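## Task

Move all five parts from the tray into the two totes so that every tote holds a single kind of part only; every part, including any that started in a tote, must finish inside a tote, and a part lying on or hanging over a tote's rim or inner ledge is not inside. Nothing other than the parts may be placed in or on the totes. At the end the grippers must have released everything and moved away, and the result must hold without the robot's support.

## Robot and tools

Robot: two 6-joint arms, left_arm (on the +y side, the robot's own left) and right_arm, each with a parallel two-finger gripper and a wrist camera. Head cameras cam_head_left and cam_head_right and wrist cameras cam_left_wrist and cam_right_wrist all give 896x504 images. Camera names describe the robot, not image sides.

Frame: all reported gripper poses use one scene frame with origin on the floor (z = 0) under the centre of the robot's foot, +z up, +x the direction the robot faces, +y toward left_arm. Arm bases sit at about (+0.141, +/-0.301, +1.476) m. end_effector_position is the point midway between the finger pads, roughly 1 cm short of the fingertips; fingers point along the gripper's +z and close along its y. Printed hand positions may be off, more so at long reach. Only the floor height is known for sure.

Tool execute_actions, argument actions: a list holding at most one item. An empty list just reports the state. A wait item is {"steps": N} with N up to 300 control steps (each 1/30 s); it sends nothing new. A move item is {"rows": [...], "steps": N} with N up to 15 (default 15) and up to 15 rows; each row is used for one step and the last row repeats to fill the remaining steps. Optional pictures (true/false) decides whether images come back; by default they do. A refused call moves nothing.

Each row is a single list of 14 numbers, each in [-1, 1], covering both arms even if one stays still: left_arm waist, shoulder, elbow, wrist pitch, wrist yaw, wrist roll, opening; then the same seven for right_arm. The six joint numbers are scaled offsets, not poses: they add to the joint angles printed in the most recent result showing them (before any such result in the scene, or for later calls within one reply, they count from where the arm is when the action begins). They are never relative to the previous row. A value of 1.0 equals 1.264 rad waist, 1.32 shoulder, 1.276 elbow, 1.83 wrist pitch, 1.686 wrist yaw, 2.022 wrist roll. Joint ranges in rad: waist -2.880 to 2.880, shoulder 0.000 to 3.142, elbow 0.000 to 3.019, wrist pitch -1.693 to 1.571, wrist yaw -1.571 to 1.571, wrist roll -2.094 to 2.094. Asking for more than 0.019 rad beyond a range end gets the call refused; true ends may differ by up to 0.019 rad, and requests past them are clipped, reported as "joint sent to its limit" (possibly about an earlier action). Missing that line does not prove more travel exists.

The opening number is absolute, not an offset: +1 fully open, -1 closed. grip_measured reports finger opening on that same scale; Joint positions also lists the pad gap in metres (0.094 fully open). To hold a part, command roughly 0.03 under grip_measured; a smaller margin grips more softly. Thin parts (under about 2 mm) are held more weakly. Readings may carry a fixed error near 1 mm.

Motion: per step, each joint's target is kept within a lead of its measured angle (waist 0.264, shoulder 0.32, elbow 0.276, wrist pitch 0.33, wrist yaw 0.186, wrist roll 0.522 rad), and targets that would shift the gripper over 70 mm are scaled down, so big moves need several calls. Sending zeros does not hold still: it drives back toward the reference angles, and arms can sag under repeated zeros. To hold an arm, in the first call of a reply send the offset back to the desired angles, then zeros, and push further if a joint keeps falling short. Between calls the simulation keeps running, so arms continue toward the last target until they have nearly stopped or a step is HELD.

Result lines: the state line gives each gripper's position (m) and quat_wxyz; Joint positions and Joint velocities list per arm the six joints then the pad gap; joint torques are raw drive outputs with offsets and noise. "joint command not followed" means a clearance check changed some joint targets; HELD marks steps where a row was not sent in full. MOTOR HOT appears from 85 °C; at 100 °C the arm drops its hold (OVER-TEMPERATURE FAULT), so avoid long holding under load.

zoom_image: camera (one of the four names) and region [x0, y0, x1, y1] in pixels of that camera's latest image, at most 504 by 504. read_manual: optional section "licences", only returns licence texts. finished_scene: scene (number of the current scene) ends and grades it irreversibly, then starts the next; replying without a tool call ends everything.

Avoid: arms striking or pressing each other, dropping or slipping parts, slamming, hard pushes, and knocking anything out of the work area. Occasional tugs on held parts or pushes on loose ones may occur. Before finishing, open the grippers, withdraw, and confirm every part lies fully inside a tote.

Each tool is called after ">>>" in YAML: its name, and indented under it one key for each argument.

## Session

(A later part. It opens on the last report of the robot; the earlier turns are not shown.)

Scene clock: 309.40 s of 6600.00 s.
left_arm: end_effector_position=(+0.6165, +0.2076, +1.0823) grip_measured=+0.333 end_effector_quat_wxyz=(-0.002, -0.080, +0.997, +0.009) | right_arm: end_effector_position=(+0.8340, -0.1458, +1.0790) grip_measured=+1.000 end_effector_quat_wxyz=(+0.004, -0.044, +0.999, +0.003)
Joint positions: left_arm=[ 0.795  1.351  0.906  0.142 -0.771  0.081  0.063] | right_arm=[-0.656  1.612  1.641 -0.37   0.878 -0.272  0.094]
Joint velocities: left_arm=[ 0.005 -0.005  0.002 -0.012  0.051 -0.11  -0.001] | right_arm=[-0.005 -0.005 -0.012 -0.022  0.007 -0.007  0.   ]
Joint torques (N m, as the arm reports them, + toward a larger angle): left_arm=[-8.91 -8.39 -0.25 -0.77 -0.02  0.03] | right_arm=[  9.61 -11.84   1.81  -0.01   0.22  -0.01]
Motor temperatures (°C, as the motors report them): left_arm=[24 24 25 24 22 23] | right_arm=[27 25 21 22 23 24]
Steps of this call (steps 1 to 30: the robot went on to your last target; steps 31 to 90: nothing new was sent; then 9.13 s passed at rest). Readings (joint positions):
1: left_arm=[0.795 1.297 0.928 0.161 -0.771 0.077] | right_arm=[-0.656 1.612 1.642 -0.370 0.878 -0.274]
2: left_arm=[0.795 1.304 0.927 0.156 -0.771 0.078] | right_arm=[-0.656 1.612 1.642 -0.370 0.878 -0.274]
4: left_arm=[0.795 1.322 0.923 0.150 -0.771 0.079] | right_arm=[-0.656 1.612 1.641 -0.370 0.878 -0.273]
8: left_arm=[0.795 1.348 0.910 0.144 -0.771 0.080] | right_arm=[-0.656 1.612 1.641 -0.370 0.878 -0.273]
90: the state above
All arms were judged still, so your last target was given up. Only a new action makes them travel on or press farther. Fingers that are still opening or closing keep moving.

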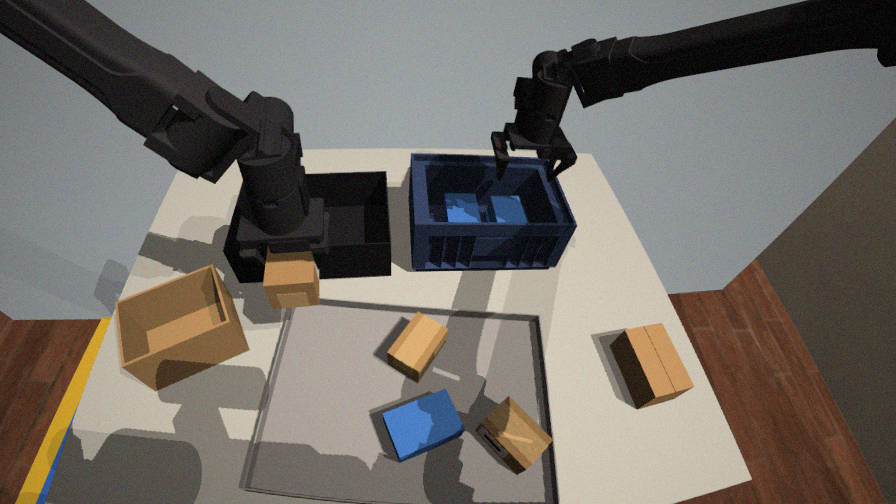

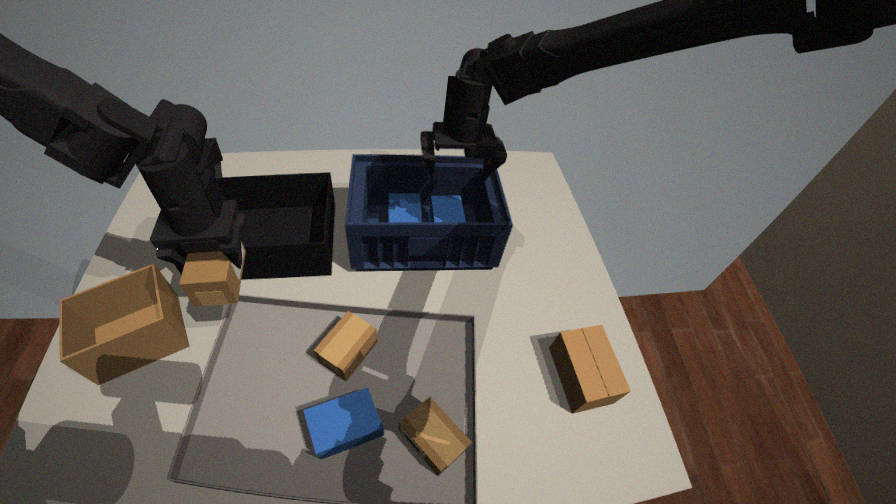

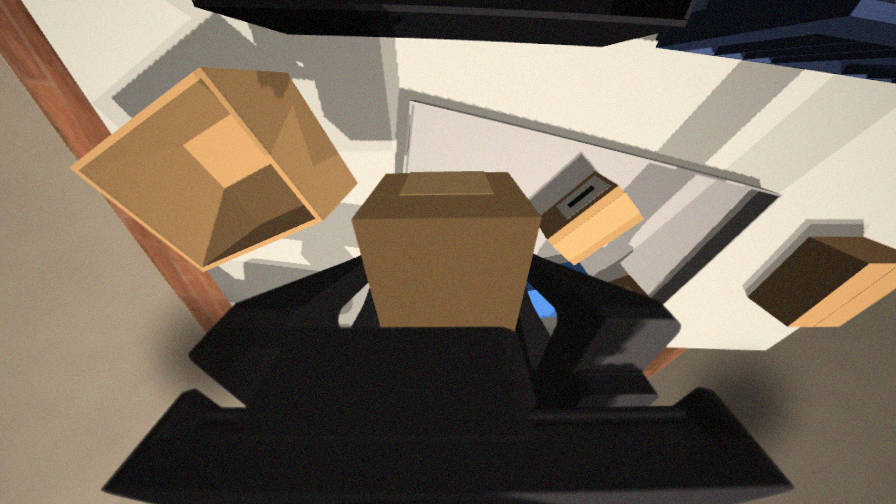

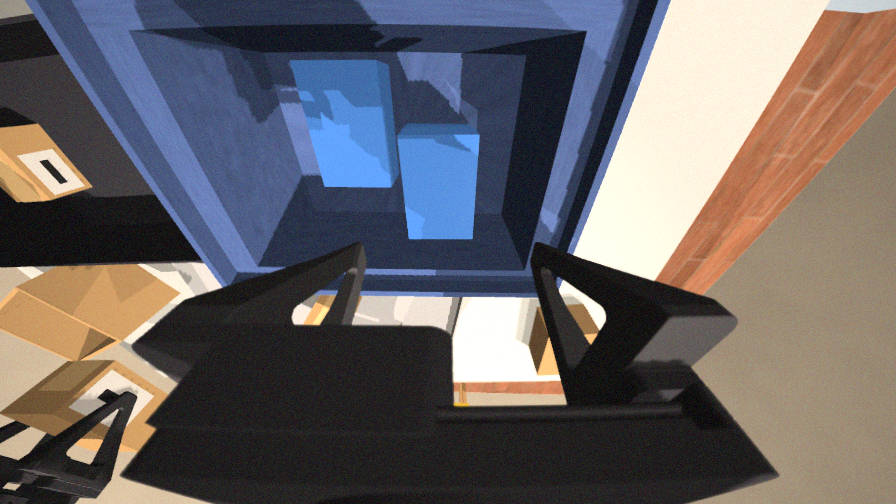

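>>> execute_actions:
  actions:
    - {"rows":[[0.005,0.006,0.05,-0.03,0.003,0.002,0.305,0.006,-0.002,-0.04,0.023,0.005,0.03,1.0],[0.01,0.012,0.1,-0.06,0.006,0.004,0.305,0.012,-0.004,-0.08,0.047,0.009,0.066,1.0],[0.015,0.019,0.15,-0.09,0.009,0.006,0.305,0.018,-0.006,-0.12,0.07,0.014,0.1,1.0],[0.02,0.025,0.2,-0.12,0.012,0.008,0.305,0.024,-0.008,-0.16,0.093,0.018,0.13,1.0],[0.024,0.031,0.26,-0.155,0.015,0.01,0.305,0.03,-0.01,-0.2,0.117,0.023,0.165,1.0],[0.028,0.038,0.31,-0.186,0.018,0.012,0.305,0.036,-0.012,-0.24,0.14,0.027,0.2,1.0],[0.032,0.044,0.36,-0.217,0.021,0.014,0.305,0.042,-0.014,-0.28,0.163,0.032,0.23,1.0],[0.036,0.05,0.42,-0.25,0.025,0.016,0.305,0.048,-0.016,-0.32,0.19,0.036,0.265,1.0],[0.04,0.056,0.47,-0.28,0.028,0.018,0.305,0.054,-0.018,-0.355,0.21,0.041,0.3,1.0],[0.0435,0.063,0.521,-0.311,0.031,0.019,0.305,0.059,-0.02,-0.391,0.233,0.045,0.33,1.0]],"steps":15}
  pictures: false

>>> execute_actions:
  actions:
    - {"steps":25}
  pictures: true

Scene clock: 327.00 s of 6600.00 s.
left_arm: end_effector_position=(+0.8432, +0.2743, +1.0705) grip_measured=+0.332 end_effector_quat_wxyz=(+0.018, -0.095, +0.995, +0.004) | right_arm: end_effector_position=(+0.6295, -0.0833, +1.0838) grip_measured=+1.000 end_effector_quat_wxyz=(-0.027, +0.186, +0.982, -0.013)
Joint positions: left_arm=[ 0.831  1.438  1.572 -0.379 -0.719  0.097  0.063] | right_arm=[-0.61   1.608  1.124  0.02   0.948  0.299  0.094]
Joint velocities: left_arm=[ 0.132 -0.21   0.501 -0.159 -0.022 -0.007 -0.001] | right_arm=[0.142 0.103 0.002 0.12  0.007 0.579 0.   ]
Joint torques (N m, as the arm reports them, + toward a larger angle): left_arm=[ -7.72 -11.64   0.63  -1.67   0.05   0.07] | right_arm=[ 9.   -9.19  0.86  1.55  0.33  0.01]
Motor temperatures (°C, as the motors report them): left_arm=[24 24 24 24 22 23] | right_arm=[27 25 21 22 23 24]
Steps of this call (steps 1 to 90: nothing new was sent; then 14.10 s passed at rest; steps 91 to 105: all 15 steps of this action). Readings (joint positions):
91: left_arm=[0.795 1.351 0.911 0.134 -0.771 0.081] | right_arm=[-0.656 1.612 1.636 -0.363 0.879 -0.265]
92: left_arm=[0.795 1.354 0.928 0.108 -0.769 0.081] | right_arm=[-0.656 1.609 1.619 -0.342 0.884 -0.246]
94: left_arm=[0.797 1.373 1.003 0.024 -0.759 0.081] | right_arm=[-0.656 1.598 1.552 -0.275 0.897 -0.179]
98: left_arm=[0.804 1.419 1.229 -0.139 -0.740 0.083] | right_arm=[-0.652 1.587 1.357 -0.129 0.925 0.002]
105: the state above

Scene clock: 327.83 s of 6600.00 s.
left_arm: end_effector_position=(+0.8348, +0.2777, +1.0675) grip_measured=+0.333 end_effector_quat_wxyz=(+0.004, -0.082, +0.997, +0.006) | right_arm: end_effector_position=(+0.6433, -0.0823, +1.0863) grip_measured=+1.000 end_effector_quat_wxyz=(-0.014, +0.244, +0.970, -0.010)
Joint positions: left_arm=[ 0.841  1.437  1.57  -0.411 -0.719  0.103  0.063] | right_arm=[-0.604  1.606  1.137  0.045  0.949  0.386  0.094]
Joint velocities: left_arm=[-0.005 -0.005  0.002 -0.007  0.007  0.007  0.001] | right_arm=[-0.005 -0.015 -0.017 -0.007 -0.051  0.007  0.   ]
Joint torques (N m, as the arm reports them, + toward a larger angle): left_arm=[ -7.65 -12.45   3.22  -0.83   0.06   0.04] | right_arm=[ 9.68 -9.39  0.25  0.78  0.33 -0.01]
Motor temperatures (°C, as the motors report them): left_arm=[24 24 24 24 22 23] | right_arm=[27 25 21 22 23 24]
Steps of this call (steps 1 to 25: the robot went on to your last target). Readings (joint positions):
1: left_arm=[0.836 1.430 1.584 -0.383 -0.719 0.098] | right_arm=[-0.607 1.610 1.124 0.024 0.948 0.317]
2: left_arm=[0.839 1.422 1.587 -0.386 -0.719 0.099] | right_arm=[-0.605 1.610 1.125 0.030 0.948 0.331]
4: left_arm=[0.841 1.412 1.587 -0.396 -0.719 0.100] | right_arm=[-0.604 1.609 1.132 0.039 0.948 0.351]
8: left_arm=[0.841 1.417 1.579 -0.406 -0.719 0.101] | right_arm=[-0.604 1.606 1.137 0.045 0.949 0.372]
25: the state above

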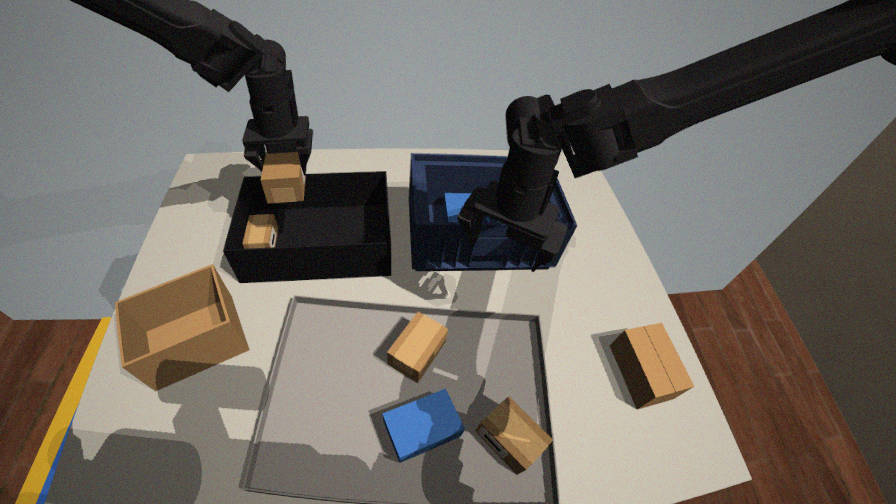

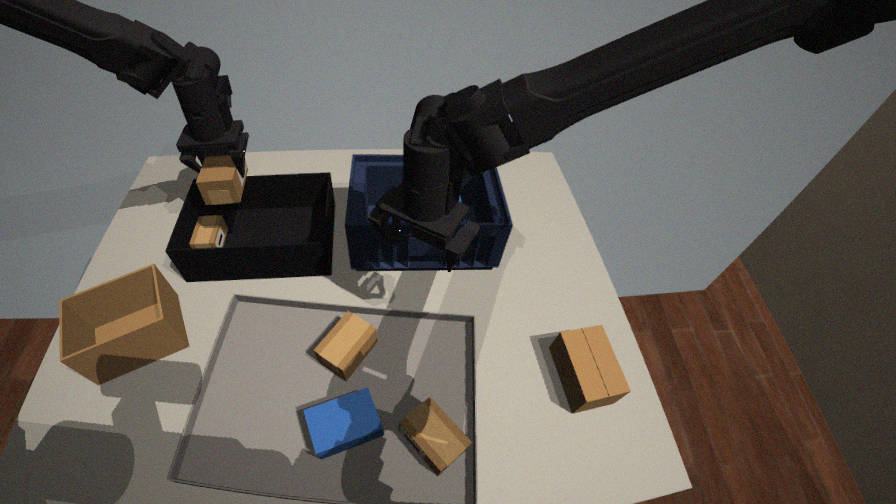

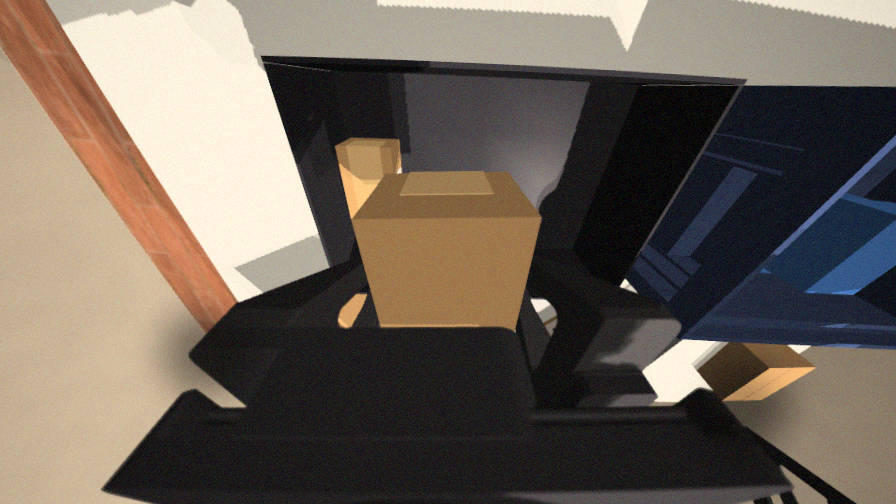

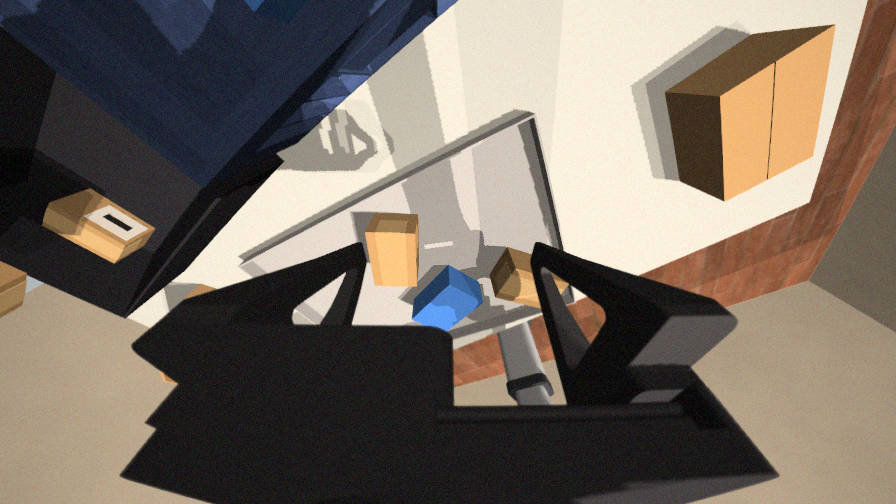

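>>> execute_actions:
  actions:
    - {"rows":[[0.02,0.012,0.003,0.009,0.007,0.004,0.305,-0.015,0.04,-0.001,0.033,-0.003,0.035,1.0],[0.03,0.025,0.006,0.018,0.013,0.009,0.305,-0.018,0.08,-0.003,0.065,-0.005,0.07,1.0],[0.04,0.037,0.009,0.027,0.02,0.013,0.305,-0.02,0.12,-0.004,0.1,-0.008,0.1,1.0],[0.05,0.05,0.012,0.036,0.027,0.018,0.305,-0.023,0.16,-0.006,0.13,-0.01,0.135,1.0],[0.06,0.062,0.015,0.045,0.034,0.022,0.305,-0.025,0.2,-0.007,0.165,-0.013,0.17,1.0],[0.07,0.074,0.019,0.053,0.04,0.026,0.305,-0.027,0.235,-0.008,0.2,-0.015,0.2,1.0],[0.08,0.086,0.022,0.062,0.047,0.031,0.305,-0.029,0.275,-0.01,0.23,-0.018,0.235,1.0],[0.087,0.099,0.025,0.071,0.054,0.035,0.305,-0.032,0.315,-0.011,0.26,-0.02,0.27,1.0],[0.094,0.111,0.028,0.08,0.06,0.04,0.305,-0.034,0.355,-0.013,0.295,-0.023,0.3,1.0],[0.1,0.1235,0.031,0.089,0.067,0.044,0.305,-0.036,0.392,-0.014,0.327,-0.0255,0.335,1.0]],"steps":15}
  pictures: false

>>> execute_actions:
  actions:
    - {"steps":25}
  pictures: true

Scene clock: 350.40 s of 6600.00 s.
left_arm: end_effector_position=(+0.7827, +0.2659, +0.9545) grip_measured=+0.333 end_effector_quat_wxyz=(-0.014, -0.061, +0.998, +0.010) | right_arm: end_effector_position=(+0.4836, +0.0458, +1.0072) grip_measured=+1.000 end_effector_quat_wxyz=(-0.001, +0.501, +0.866, +0.008)
Joint positions: left_arm=[ 0.972  1.623  1.6   -0.269 -0.61   0.167  0.063] | right_arm=[-0.613  2.094  1.145  0.587  0.909  0.891  0.094]
Joint velocities: left_arm=[ 0.015  0.288 -0.007  0.085  0.022  0.066 -0.001] | right_arm=[-0.122  1.07  -0.051  0.584 -0.095  1.077  0.   ]
Joint torques (N m, as the arm reports them, + toward a larger angle): left_arm=[ -9.11 -15.45   3.06   0.42   0.11   0.05] | right_arm=[ 8.9  -7.73 -3.47  0.93  0.02 -0.04]
Motor temperatures (°C, as the motors report them): left_arm=[23 25 24 24 22 23] | right_arm=[27 25 21 22 23 24]
Steps of this call (steps 1 to 15: the robot went on to your last target; steps 16 to 90: nothing new was sent; then 19.07 s passed at rest; steps 91 to 105: all 15 steps of this action). Readings (joint positions):
91: left_arm=[0.842 1.437 1.570 -0.411 -0.715 0.103] | right_arm=[-0.604 1.608 1.137 0.053 0.949 0.395]
92: left_arm=[0.844 1.439 1.570 -0.408 -0.707 0.104] | right_arm=[-0.604 1.617 1.137 0.080 0.948 0.416]
94: left_arm=[0.855 1.448 1.571 -0.389 -0.686 0.109] | right_arm=[-0.605 1.659 1.143 0.167 0.945 0.476]
98: left_arm=[0.905 1.503 1.587 -0.328 -0.641 0.130] | right_arm=[-0.606 1.798 1.145 0.321 0.933 0.602]
105: the state above

Scene clock: 351.23 s of 6600.00 s.
left_arm: end_effector_position=(+0.7823, +0.2646, +0.9535) grip_measured=+0.333 end_effector_quat_wxyz=(-0.014, -0.056, +0.998, +0.009) | right_arm: end_effector_position=(+0.4514, +0.0385, +0.9983) grip_measured=+1.000 end_effector_quat_wxyz=(-0.006, +0.565, +0.825, -0.005)
Joint positions: left_arm=[ 0.972  1.625  1.6   -0.266 -0.607  0.177  0.063] | right_arm=[-0.636  2.13   1.115  0.632  0.908  1.055  0.094]
Joint velocities: left_arm=[-0.005 -0.005 -0.002 -0.002 -0.037  0.022  0.001] | right_arm=[-0.005 -0.005  0.002  0.007  0.051  0.081  0.   ]
Joint torques (N m, as the arm reports them, + toward a larger angle): left_arm=[ -8.88 -14.49   3.01   0.53   0.02   0.03] | right_arm=[ 9.34 -5.57 -1.83  0.72  0.07  0.01]
Motor temperatures (°C, as the motors report them): left_arm=[23 25 24 24 22 23] | right_arm=[27 25 21 22 23 24]
Steps of this call (steps 1 to 25: the robot went on to your last target). Readings (joint positions):
1: left_arm=[0.972 1.629 1.600 -0.268 -0.609 0.169] | right_arm=[-0.617 2.126 1.142 0.602 0.908 0.924]
2: left_arm=[0.972 1.632 1.599 -0.268 -0.608 0.170] | right_arm=[-0.621 2.148 1.135 0.608 0.908 0.951]
4: left_arm=[0.972 1.632 1.599 -0.268 -0.607 0.173] | right_arm=[-0.629 2.169 1.119 0.611 0.908 0.989]
8: left_arm=[0.972 1.627 1.600 -0.266 -0.607 0.175] | right_arm=[-0.636 2.161 1.111 0.622 0.908 1.029]
25: the state above

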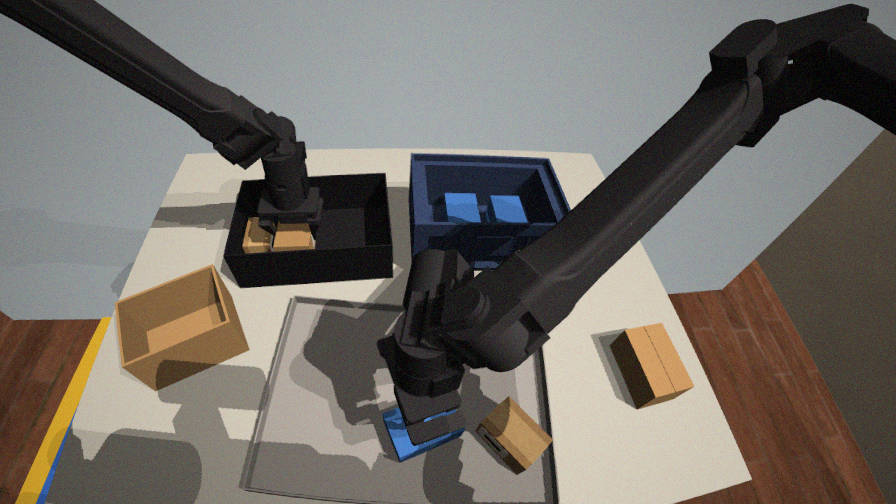

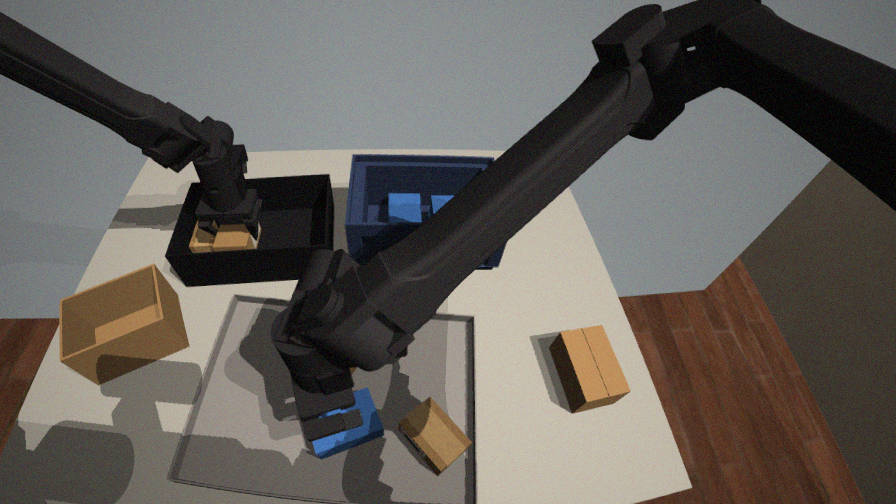

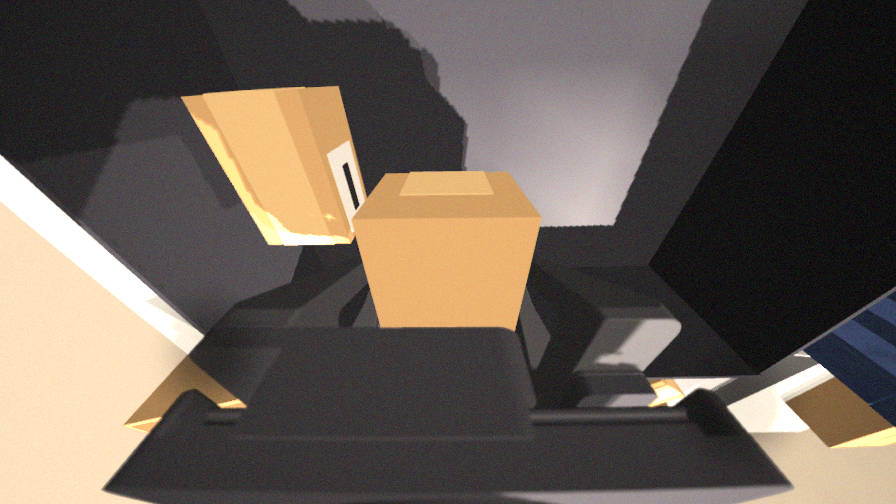

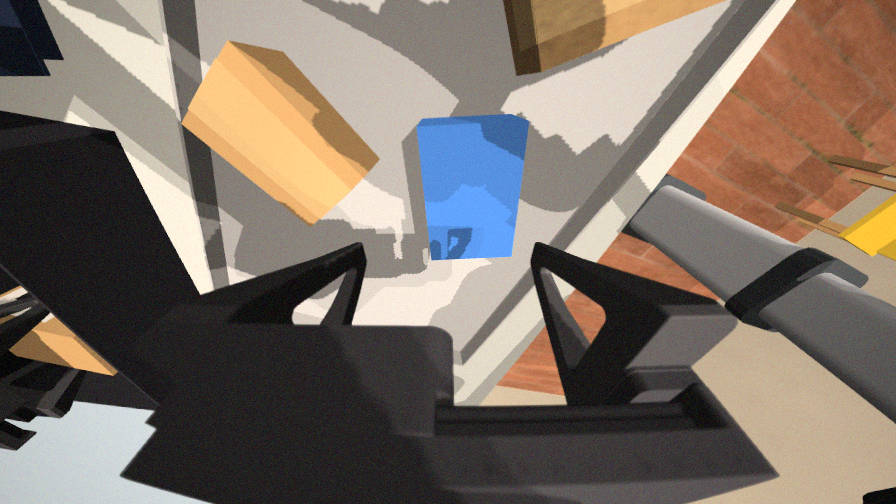

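>>> zoom_image:
  camera: "cam_right_wrist"
  region: [340, 70, 620, 300]

Region (340, 70, 620, 300) of cam_right_wrist's 896x504 image, scaled by 1.800, with more detail than that image has; it fills the top 414 rows of this view, and the rest is white.

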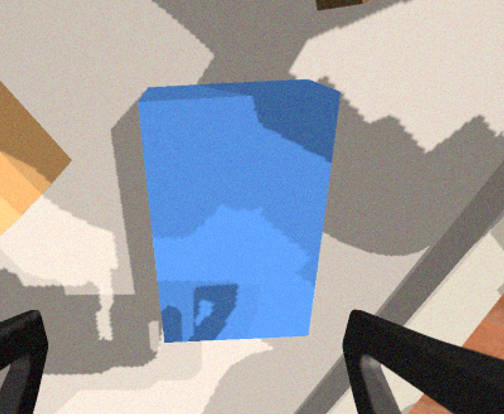

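>>> execute_actions:
  actions:
    - {"rows":[[0.012,0.006,0.012,0.001,0.005,0.002,0.305,-0.015,0.001,-0.005,0.008,-0.003,-0.006,1.0],[0.018,0.012,0.022,0.001,0.009,0.004,0.305,-0.022,0.002,-0.009,0.014,-0.006,-0.012,1.0],[0.023,0.018,0.032,0.002,0.013,0.005,0.305,-0.027,0.002,-0.013,0.02,-0.009,-0.018,1.0],[0.028,0.024,0.042,0.002,0.018,0.007,0.305,-0.031,0.003,-0.017,0.026,-0.012,-0.023,1.0],[0.032,0.03,0.052,0.003,0.022,0.009,0.305,-0.035,0.003,-0.021,0.032,-0.015,-0.028,1.0],[0.036,0.037,0.062,0.003,0.027,0.01,0.305,-0.038,0.004,-0.024,0.038,-0.018,-0.033,1.0],[0.039,0.043,0.072,0.004,0.031,0.012,0.305,-0.041,0.005,-0.027,0.043,-0.021,-0.038,1.0],[0.042,0.049,0.081,0.004,0.036,0.014,0.305,-0.043,0.005,-0.03,0.047,-0.023,-0.042,1.0],[0.045,0.055,0.09,0.005,0.04,0.015,0.305,-0.045,0.006,-0.033,0.051,-0.026,-0.046,1.0],[0.0475,0.061,0.0995,0.005,0.0445,0.017,0.305,-0.047,0.006,-0.035,0.055,-0.028,-0.05,1.0]],"steps":15}
  pictures: false

>>> execute_actions:
  actions:
    - {"steps":20}
  pictures: true

Scene clock: 380.33 s of 6600.00 s.
left_arm: end_effector_position=(+0.7974, +0.2782, +0.9146) grip_measured=+0.333 end_effector_quat_wxyz=(-0.001, -0.064, +0.998, +0.002) | right_arm: end_effector_position=(+0.4527, +0.0176, +0.9809) grip_measured=+1.000 end_effector_quat_wxyz=(+0.009, +0.557, +0.830, -0.001)
Joint positions: left_arm=[ 1.025  1.703  1.712 -0.266 -0.535  0.191  0.063] | right_arm=[-0.683  2.13   1.097  0.718  0.867  0.973  0.094]
Joint velocities: left_arm=[ 0.024  0.034  0.012  0.002  0.022 -0.007  0.   ] | right_arm=[-0.015 -0.005 -0.022 -0.022  0.022 -0.095  0.   ]
Joint torques (N m, as the arm reports them, + toward a larger angle): left_arm=[ -7.91 -13.25   3.64   0.25   0.17   0.05] | right_arm=[ 9.51 -3.89 -4.07  0.84 -0.08 -0.12]
Motor temperatures (°C, as the motors report them): left_arm=[24 26 24 24 22 23] | right_arm=[27 24 21 22 23 24]
Steps of this call (steps 1 to 15: the robot went on to your last target; steps 16 to 90: nothing new was sent; then 25.60 s passed at rest; steps 91 to 105: all 15 steps of this action). Readings (joint positions):
91: left_arm=[0.972 1.625 1.600 -0.266 -0.604 0.177] | right_arm=[-0.636 2.130 1.115 0.632 0.908 1.055]
92: left_arm=[0.973 1.626 1.600 -0.266 -0.599 0.177] | right_arm=[-0.636 2.130 1.115 0.634 0.906 1.052]
94: left_arm=[0.976 1.632 1.612 -0.266 -0.585 0.177] | right_arm=[-0.639 2.130 1.115 0.647 0.897 1.042]
98: left_arm=[0.994 1.665 1.665 -0.266 -0.555 0.181] | right_arm=[-0.656 2.130 1.113 0.687 0.877 1.012]
105: the state above

Scene clock: 381.00 s of 6600.00 s.
left_arm: end_effector_position=(+0.7965, +0.2778, +0.9137) grip_measured=+0.333 end_effector_quat_wxyz=(-0.002, -0.062, +0.998, +0.001) | right_arm: end_effector_position=(+0.4528, +0.0177, +0.9810) grip_measured=+1.000 end_effector_quat_wxyz=(+0.009, +0.553, +0.833, -0.000)
Joint positions: left_arm=[ 1.026  1.704  1.712 -0.266 -0.534  0.195  0.063] | right_arm=[-0.683  2.13   1.097  0.719  0.866  0.962  0.094]
Joint velocities: left_arm=[-0.005 -0.005 -0.017  0.017  0.007  0.007  0.   ] | right_arm=[-0.005 -0.015 -0.012 -0.012 -0.051 -0.081  0.   ]
Joint torques (N m, as the arm reports them, + toward a larger angle): left_arm=[ -8.02 -13.32   3.66   0.24   0.11   0.05] | right_arm=[ 8.79 -3.7  -4.35  0.92 -0.05 -0.12]
Motor temperatures (°C, as the motors report them): left_arm=[24 26 24 24 22 23] | right_arm=[27 24 21 22 23 24]
Steps of this call (steps 1 to 20: the robot went on to your last target). Readings (joint positions):
1: left_arm=[1.026 1.704 1.712 -0.266 -0.535 0.192] | right_arm=[-0.683 2.130 1.097 0.718 0.866 0.971]
2: left_arm=[1.026 1.704 1.712 -0.266 -0.535 0.192] | right_arm=[-0.683 2.130 1.097 0.718 0.866 0.969]
4: left_arm=[1.026 1.704 1.712 -0.266 -0.534 0.193] | right_arm=[-0.683 2.130 1.097 0.719 0.866 0.967]
8: left_arm=[1.026 1.704 1.712 -0.266 -0.534 0.195] | right_arm=[-0.683 2.130 1.097 0.719 0.866 0.964]
20: the state above

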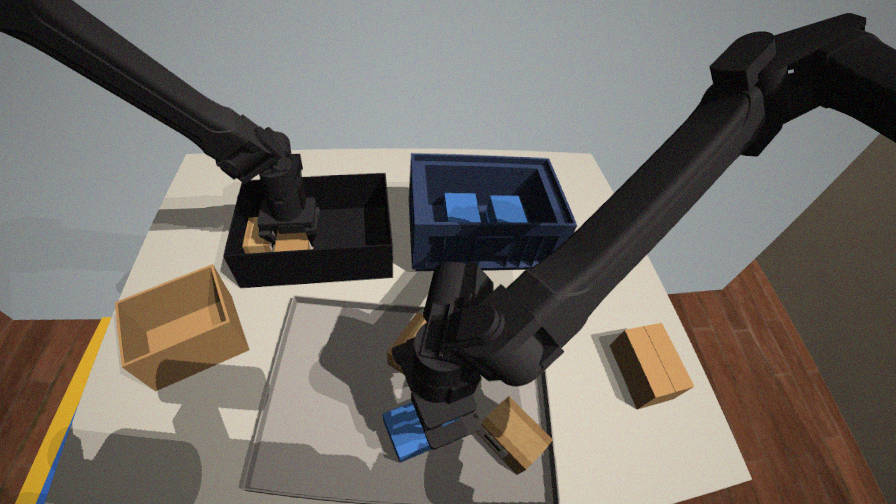

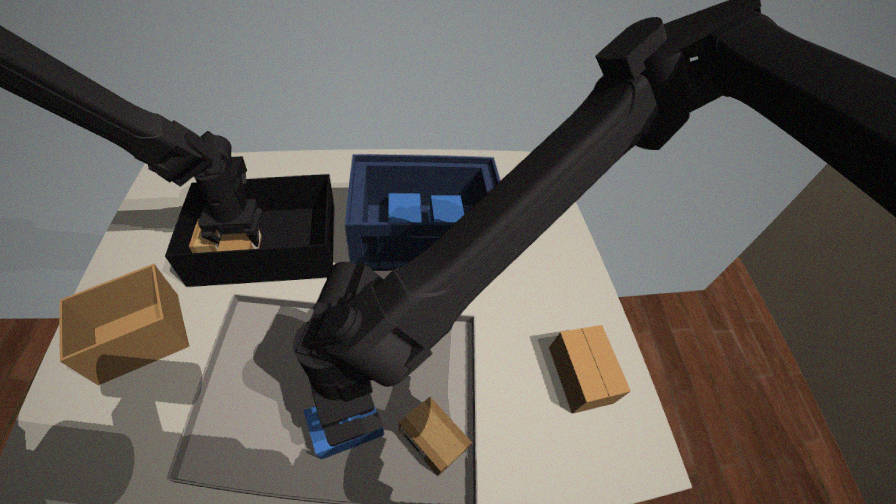

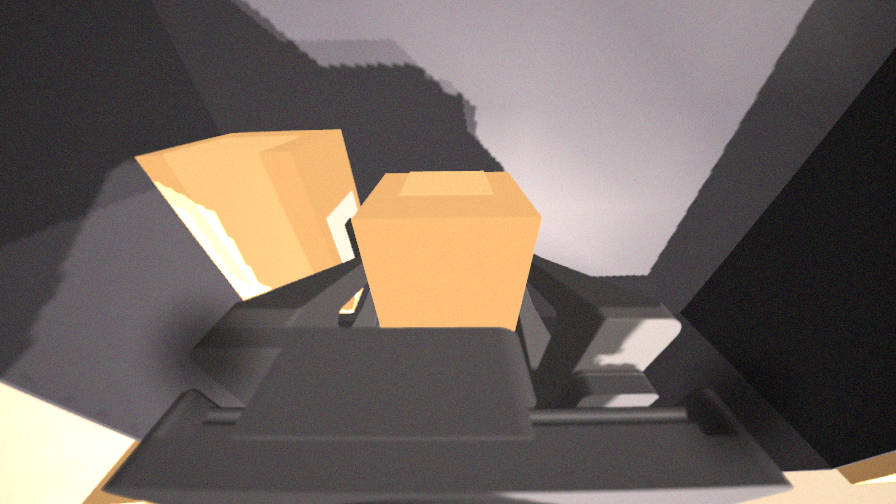

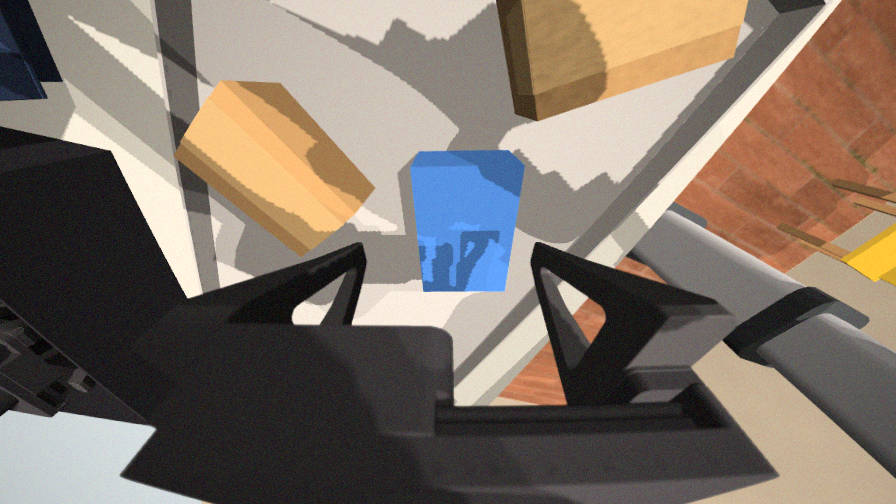

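>>> execute_actions:
  actions:
    - {"rows":[[0.008,0.005,0.014,0.004,0.002,0.001,0.305,-0.018,0.004,0.003,0.001,-0.006,-0.002,1.0],[0.011,0.009,0.019,0.006,0.003,0.002,0.305,-0.026,0.008,0.005,0.001,-0.011,-0.003,1.0],[0.013,0.013,0.023,0.008,0.004,0.002,0.305,-0.031,0.012,0.006,0.002,-0.015,-0.004,1.0],[0.015,0.017,0.028,0.01,0.006,0.003,0.305,-0.035,0.016,0.007,0.002,-0.02,-0.005,1.0],[0.016,0.021,0.032,0.011,0.007,0.003,0.305,-0.039,0.019,0.008,0.002,-0.024,-0.006,1.0]],"steps":15}
  pictures: false

>>> execute_actions:
  actions:
    - {"steps":10}
  pictures: true

Scene clock: 390.97 s of 6600.00 s.
left_arm: end_effector_position=(+0.8065, +0.2792, +0.9130) grip_measured=+0.333 end_effector_quat_wxyz=(+0.006, -0.066, +0.998, -0.001) | right_arm: end_effector_position=(+0.4409, +0.0083, +0.9642) grip_measured=+1.000 end_effector_quat_wxyz=(+0.001, +0.551, +0.835, -0.003)
Joint positions: left_arm=[ 1.026  1.711  1.736 -0.266 -0.526  0.195  0.063] | right_arm=[-0.72   2.146  1.1    0.719  0.83   0.959  0.094]
Joint velocities: left_arm=[-0.024 -0.015 -0.007  0.017 -0.022 -0.051 -0.001] | right_arm=[-0.005  0.005  0.002 -0.012 -0.051 -0.066  0.   ]
Joint torques (N m, as the arm reports them, + toward a larger angle): left_arm=[ -7.15 -12.18   3.95   0.71   0.18  -0.07] | right_arm=[ 8.18 -3.98 -2.19  0.55 -0.03 -0.16]
Motor temperatures (°C, as the motors report them): left_arm=[23 26 24 24 22 23] | right_arm=[27 24 22 22 23 24]
Steps of this call (steps 1 to 15: the robot went on to your last target; steps 16 to 90: nothing new was sent; then 6.47 s passed at rest; steps 91 to 105: all 15 steps of this action). Readings (joint positions):
91: left_arm=[1.026 1.704 1.712 -0.266 -0.534 0.195] | right_arm=[-0.683 2.130 1.097 0.719 0.863 0.962]
92: left_arm=[1.026 1.705 1.713 -0.266 -0.533 0.195] | right_arm=[-0.684 2.130 1.097 0.719 0.858 0.962]
94: left_arm=[1.026 1.707 1.716 -0.266 -0.531 0.195] | right_arm=[-0.688 2.131 1.097 0.719 0.843 0.962]
98: left_arm=[1.026 1.710 1.731 -0.266 -0.526 0.195] | right_arm=[-0.707 2.140 1.100 0.719 0.831 0.959]
105: the state above

Scene clock: 391.30 s of 6600.00 s.
left_arm: end_effector_position=(+0.8065, +0.2792, +0.9130) grip_measured=+0.333 end_effector_quat_wxyz=(+0.006, -0.066, +0.998, -0.001) | right_arm: end_effector_position=(+0.4409, +0.0083, +0.9642) grip_measured=+1.000 end_effector_quat_wxyz=(+0.001, +0.551, +0.835, -0.003)
Joint positions: left_arm=[ 1.026  1.711  1.736 -0.266 -0.526  0.195  0.063] | right_arm=[-0.72   2.146  1.1    0.719  0.83   0.958  0.094]
Joint velocities: left_arm=[-0.005 -0.005 -0.002 -0.002  0.066 -0.081  0.   ] | right_arm=[-0.005 -0.005  0.007  0.007 -0.066  0.095  0.   ]
Joint torques (N m, as the arm reports them, + toward a larger angle): left_arm=[ -7.15 -12.13   3.95   0.69   0.19  -0.06] | right_arm=[ 8.88 -4.48 -2.06  0.51 -0.03 -0.16]
Motor temperatures (°C, as the motors report them): left_arm=[23 26 24 24 22 23] | right_arm=[27 24 22 22 23 24]
Steps of this call (steps 1 to 10: the robot went on to your last target). Readings (joint positions):
1: left_arm=[1.026 1.711 1.736 -0.266 -0.526 0.195] | right_arm=[-0.720 2.146 1.100 0.719 0.830 0.958]
2: left_arm=[1.026 1.711 1.736 -0.266 -0.526 0.195] | right_arm=[-0.720 2.146 1.100 0.719 0.830 0.958]
4: left_arm=[1.026 1.711 1.736 -0.266 -0.526 0.195] | right_arm=[-0.720 2.146 1.100 0.719 0.830 0.958]
8: left_arm=[1.026 1.711 1.736 -0.266 -0.526 0.195] | right_arm=[-0.720 2.146 1.100 0.719 0.830 0.958]
10: the state above

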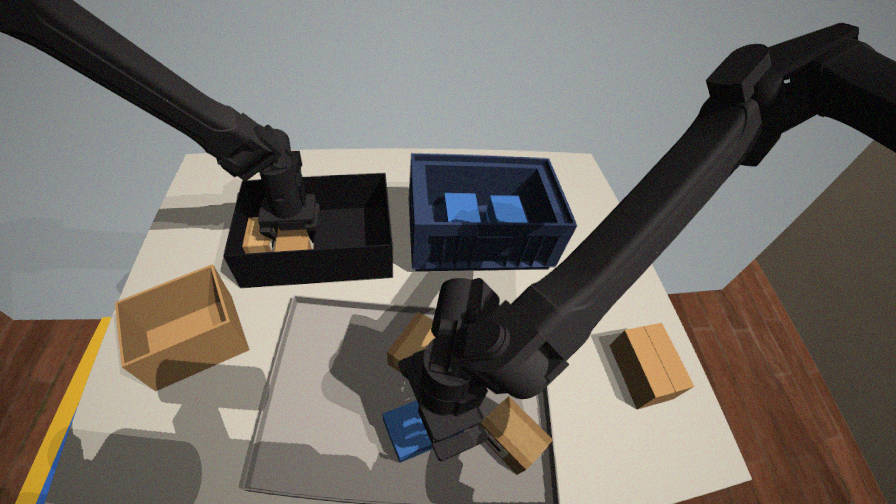

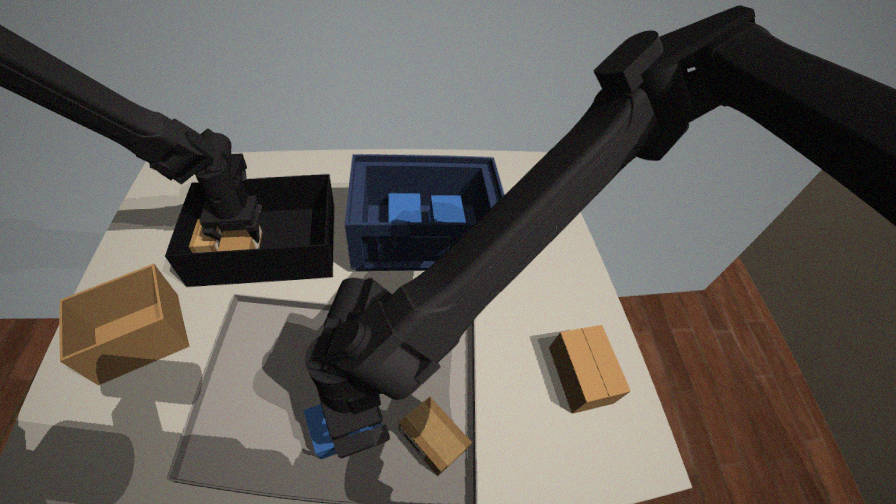

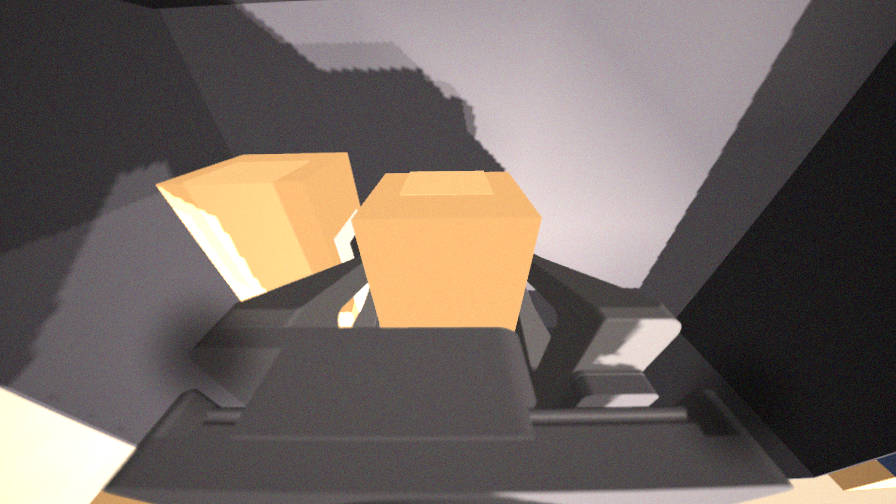

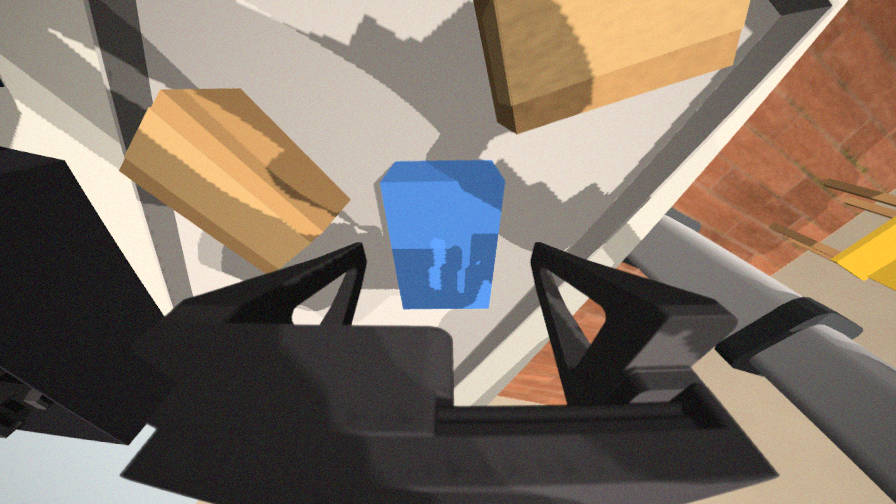

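>>> execute_actions:
  actions:
    - {"rows":[[0,0,0,0,0,0,0.4,-0.016,0.006,0.01,-0.002,-0.004,-0.002,1.0],[0,0,0,0,0,0,0.5,-0.022,0.013,0.021,-0.003,-0.008,-0.004,1.0],[0,0,0,0,0,0,0.6,-0.027,0.021,0.032,-0.004,-0.011,-0.005,1.0],[0,0,0,0,0,0,0.62,-0.032,0.029,0.043,-0.006,-0.015,-0.007,1.0],[0,0,0,0,0,0,0.62,-0.036,0.037,0.054,-0.007,-0.018,-0.009,1.0],[0,0,0,0,0,0,0.62,-0.04,0.045,0.065,-0.008,-0.022,-0.01,1.0],[0,0,0,0,0,0,0.62,-0.044,0.053,0.076,-0.009,-0.025,-0.012,1.0],[0,0,0,0,0,0,0.62,-0.048,0.06,0.087,-0.011,-0.029,-0.014,1.0],[0,0,0,0,0,0,0.62,-0.052,0.068,0.097,-0.012,-0.033,-0.015,1.0],[0,0,0,0,0,0,0.62,-0.0546,0.075,0.107,-0.013,-0.036,-0.017,1.0]],"steps":15}
  pictures: false

>>> execute_actions:
  actions:
    - {"steps":12}
  pictures: true

Scene clock: 400.73 s of 6600.00 s.
left_arm: end_effector_position=(+0.8065, +0.2792, +0.9130) grip_measured=+0.618 end_effector_quat_wxyz=(+0.006, -0.066, +0.998, -0.001) | right_arm: end_effector_position=(+0.4401, +0.0151, +0.9119) grip_measured=+1.000 end_effector_quat_wxyz=(+0.003, +0.555, +0.832, -0.002)
Joint positions: left_arm=[ 1.026  1.711  1.736 -0.266 -0.526  0.195  0.076] | right_arm=[-0.778  2.238  1.232  0.707  0.774  0.936  0.094]
Joint velocities: left_arm=[-0.005 -0.005 -0.002 -0.012 -0.022 -0.081  0.001] | right_arm=[-0.054  0.073 -0.007 -0.037 -0.037 -0.051  0.   ]
Joint torques (N m, as the arm reports them, + toward a larger angle): left_arm=[ -8.53 -13.55   2.61  -0.12   0.04  -0.14] | right_arm=[ 9.14 -4.89 -2.25  0.17 -0.01 -0.15]
Motor temperatures (°C, as the motors report them): left_arm=[23 26 24 24 22 23] | right_arm=[27 24 21 22 23 24]
Steps of this call (steps 1 to 15: the robot went on to your last target; steps 16 to 90: nothing new was sent; then 5.93 s passed at rest; steps 91 to 105: all 15 steps of this action). Readings (joint positions):
91: left_arm=[1.026 1.711 1.736 -0.266 -0.526 0.195] | right_arm=[-0.720 2.146 1.101 0.719 0.829 0.958]
92: left_arm=[1.026 1.711 1.736 -0.266 -0.526 0.195] | right_arm=[-0.720 2.147 1.103 0.719 0.826 0.958]
94: left_arm=[1.026 1.711 1.736 -0.266 -0.526 0.195] | right_arm=[-0.724 2.155 1.121 0.719 0.816 0.957]
98: left_arm=[1.026 1.711 1.736 -0.266 -0.526 0.195] | right_arm=[-0.742 2.189 1.182 0.717 0.792 0.949]
105: the state above

Scene clock: 401.13 s of 6600.00 s.
left_arm: end_effector_position=(+0.8065, +0.2792, +0.9130) grip_measured=+0.618 end_effector_quat_wxyz=(+0.006, -0.066, +0.998, -0.001) | right_arm: end_effector_position=(+0.4379, +0.0151, +0.9113) grip_measured=+1.000 end_effector_quat_wxyz=(+0.002, +0.552, +0.834, -0.003)
Joint positions: left_arm=[ 1.026  1.711  1.736 -0.266 -0.526  0.195  0.076] | right_arm=[-0.779  2.241  1.232  0.705  0.774  0.932  0.094]
Joint velocities: left_arm=[ 0.015 -0.005  0.002 -0.002 -0.022  0.081  0.   ] | right_arm=[ 0.005  0.005 -0.017 -0.002  0.037 -0.051  0.   ]
Joint torques (N m, as the arm reports them, + toward a larger angle): left_arm=[ -8.53 -13.44   2.59  -0.15   0.04  -0.13] | right_arm=[ 8.54 -3.19 -2.14  0.1  -0.05 -0.16]
Motor temperatures (°C, as the motors report them): left_arm=[23 26 24 24 22 23] | right_arm=[27 24 21 22 23 24]
Steps of this call (steps 1 to 12: the robot went on to your last target). Readings (joint positions):
1: left_arm=[1.026 1.711 1.736 -0.266 -0.526 0.195] | right_arm=[-0.779 2.240 1.232 0.706 0.774 0.935]
2: left_arm=[1.026 1.711 1.736 -0.266 -0.526 0.195] | right_arm=[-0.779 2.241 1.232 0.706 0.774 0.934]
4: left_arm=[1.026 1.711 1.736 -0.266 -0.526 0.195] | right_arm=[-0.779 2.241 1.232 0.705 0.774 0.933]
8: left_arm=[1.026 1.711 1.736 -0.266 -0.526 0.195] | right_arm=[-0.779 2.241 1.232 0.705 0.774 0.932]
12: the state above

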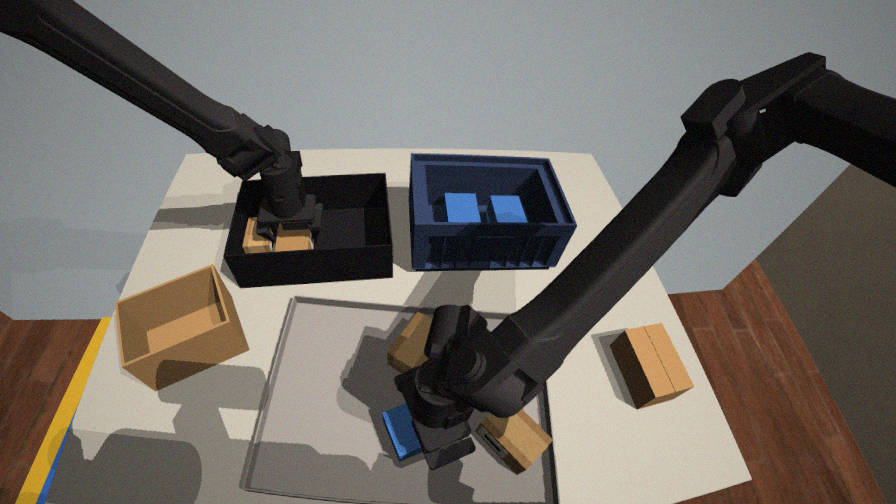

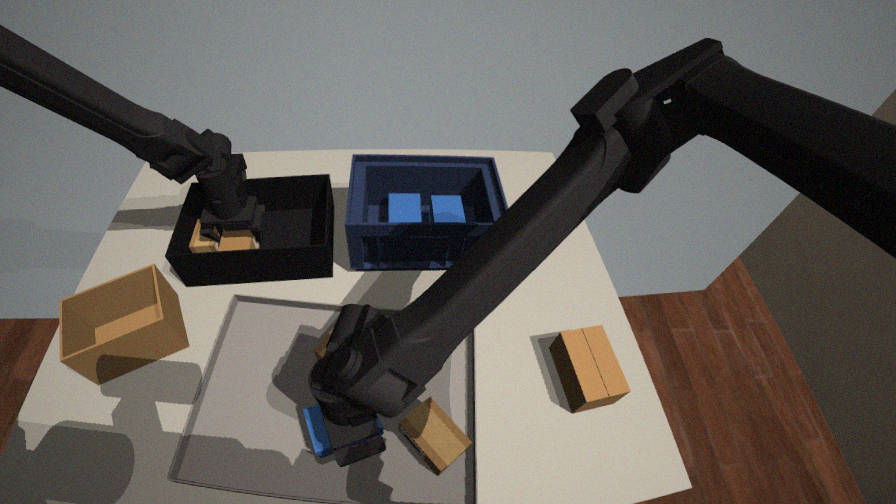

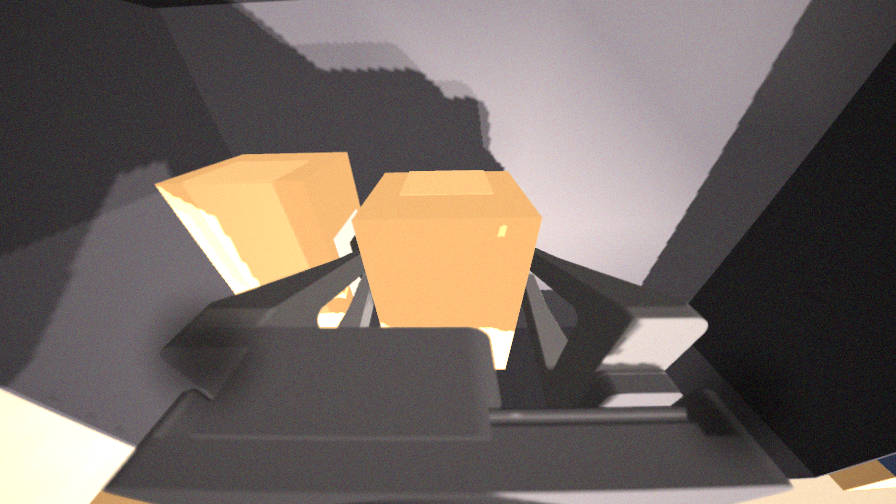

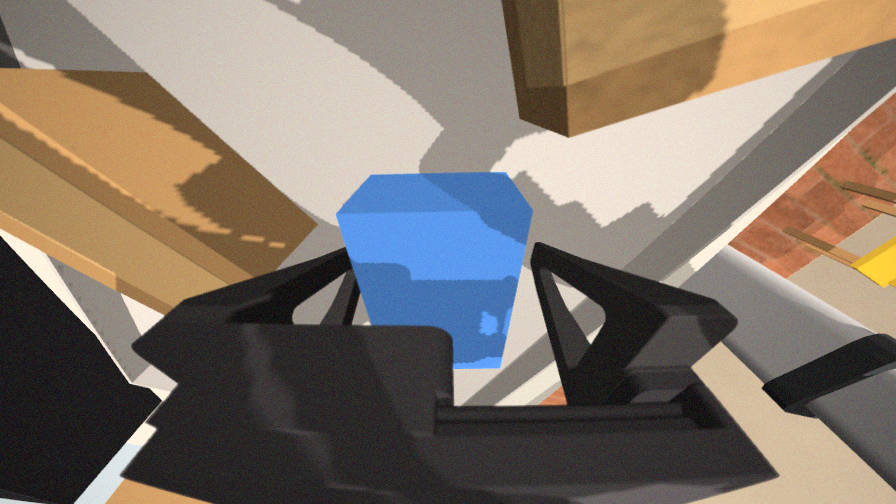

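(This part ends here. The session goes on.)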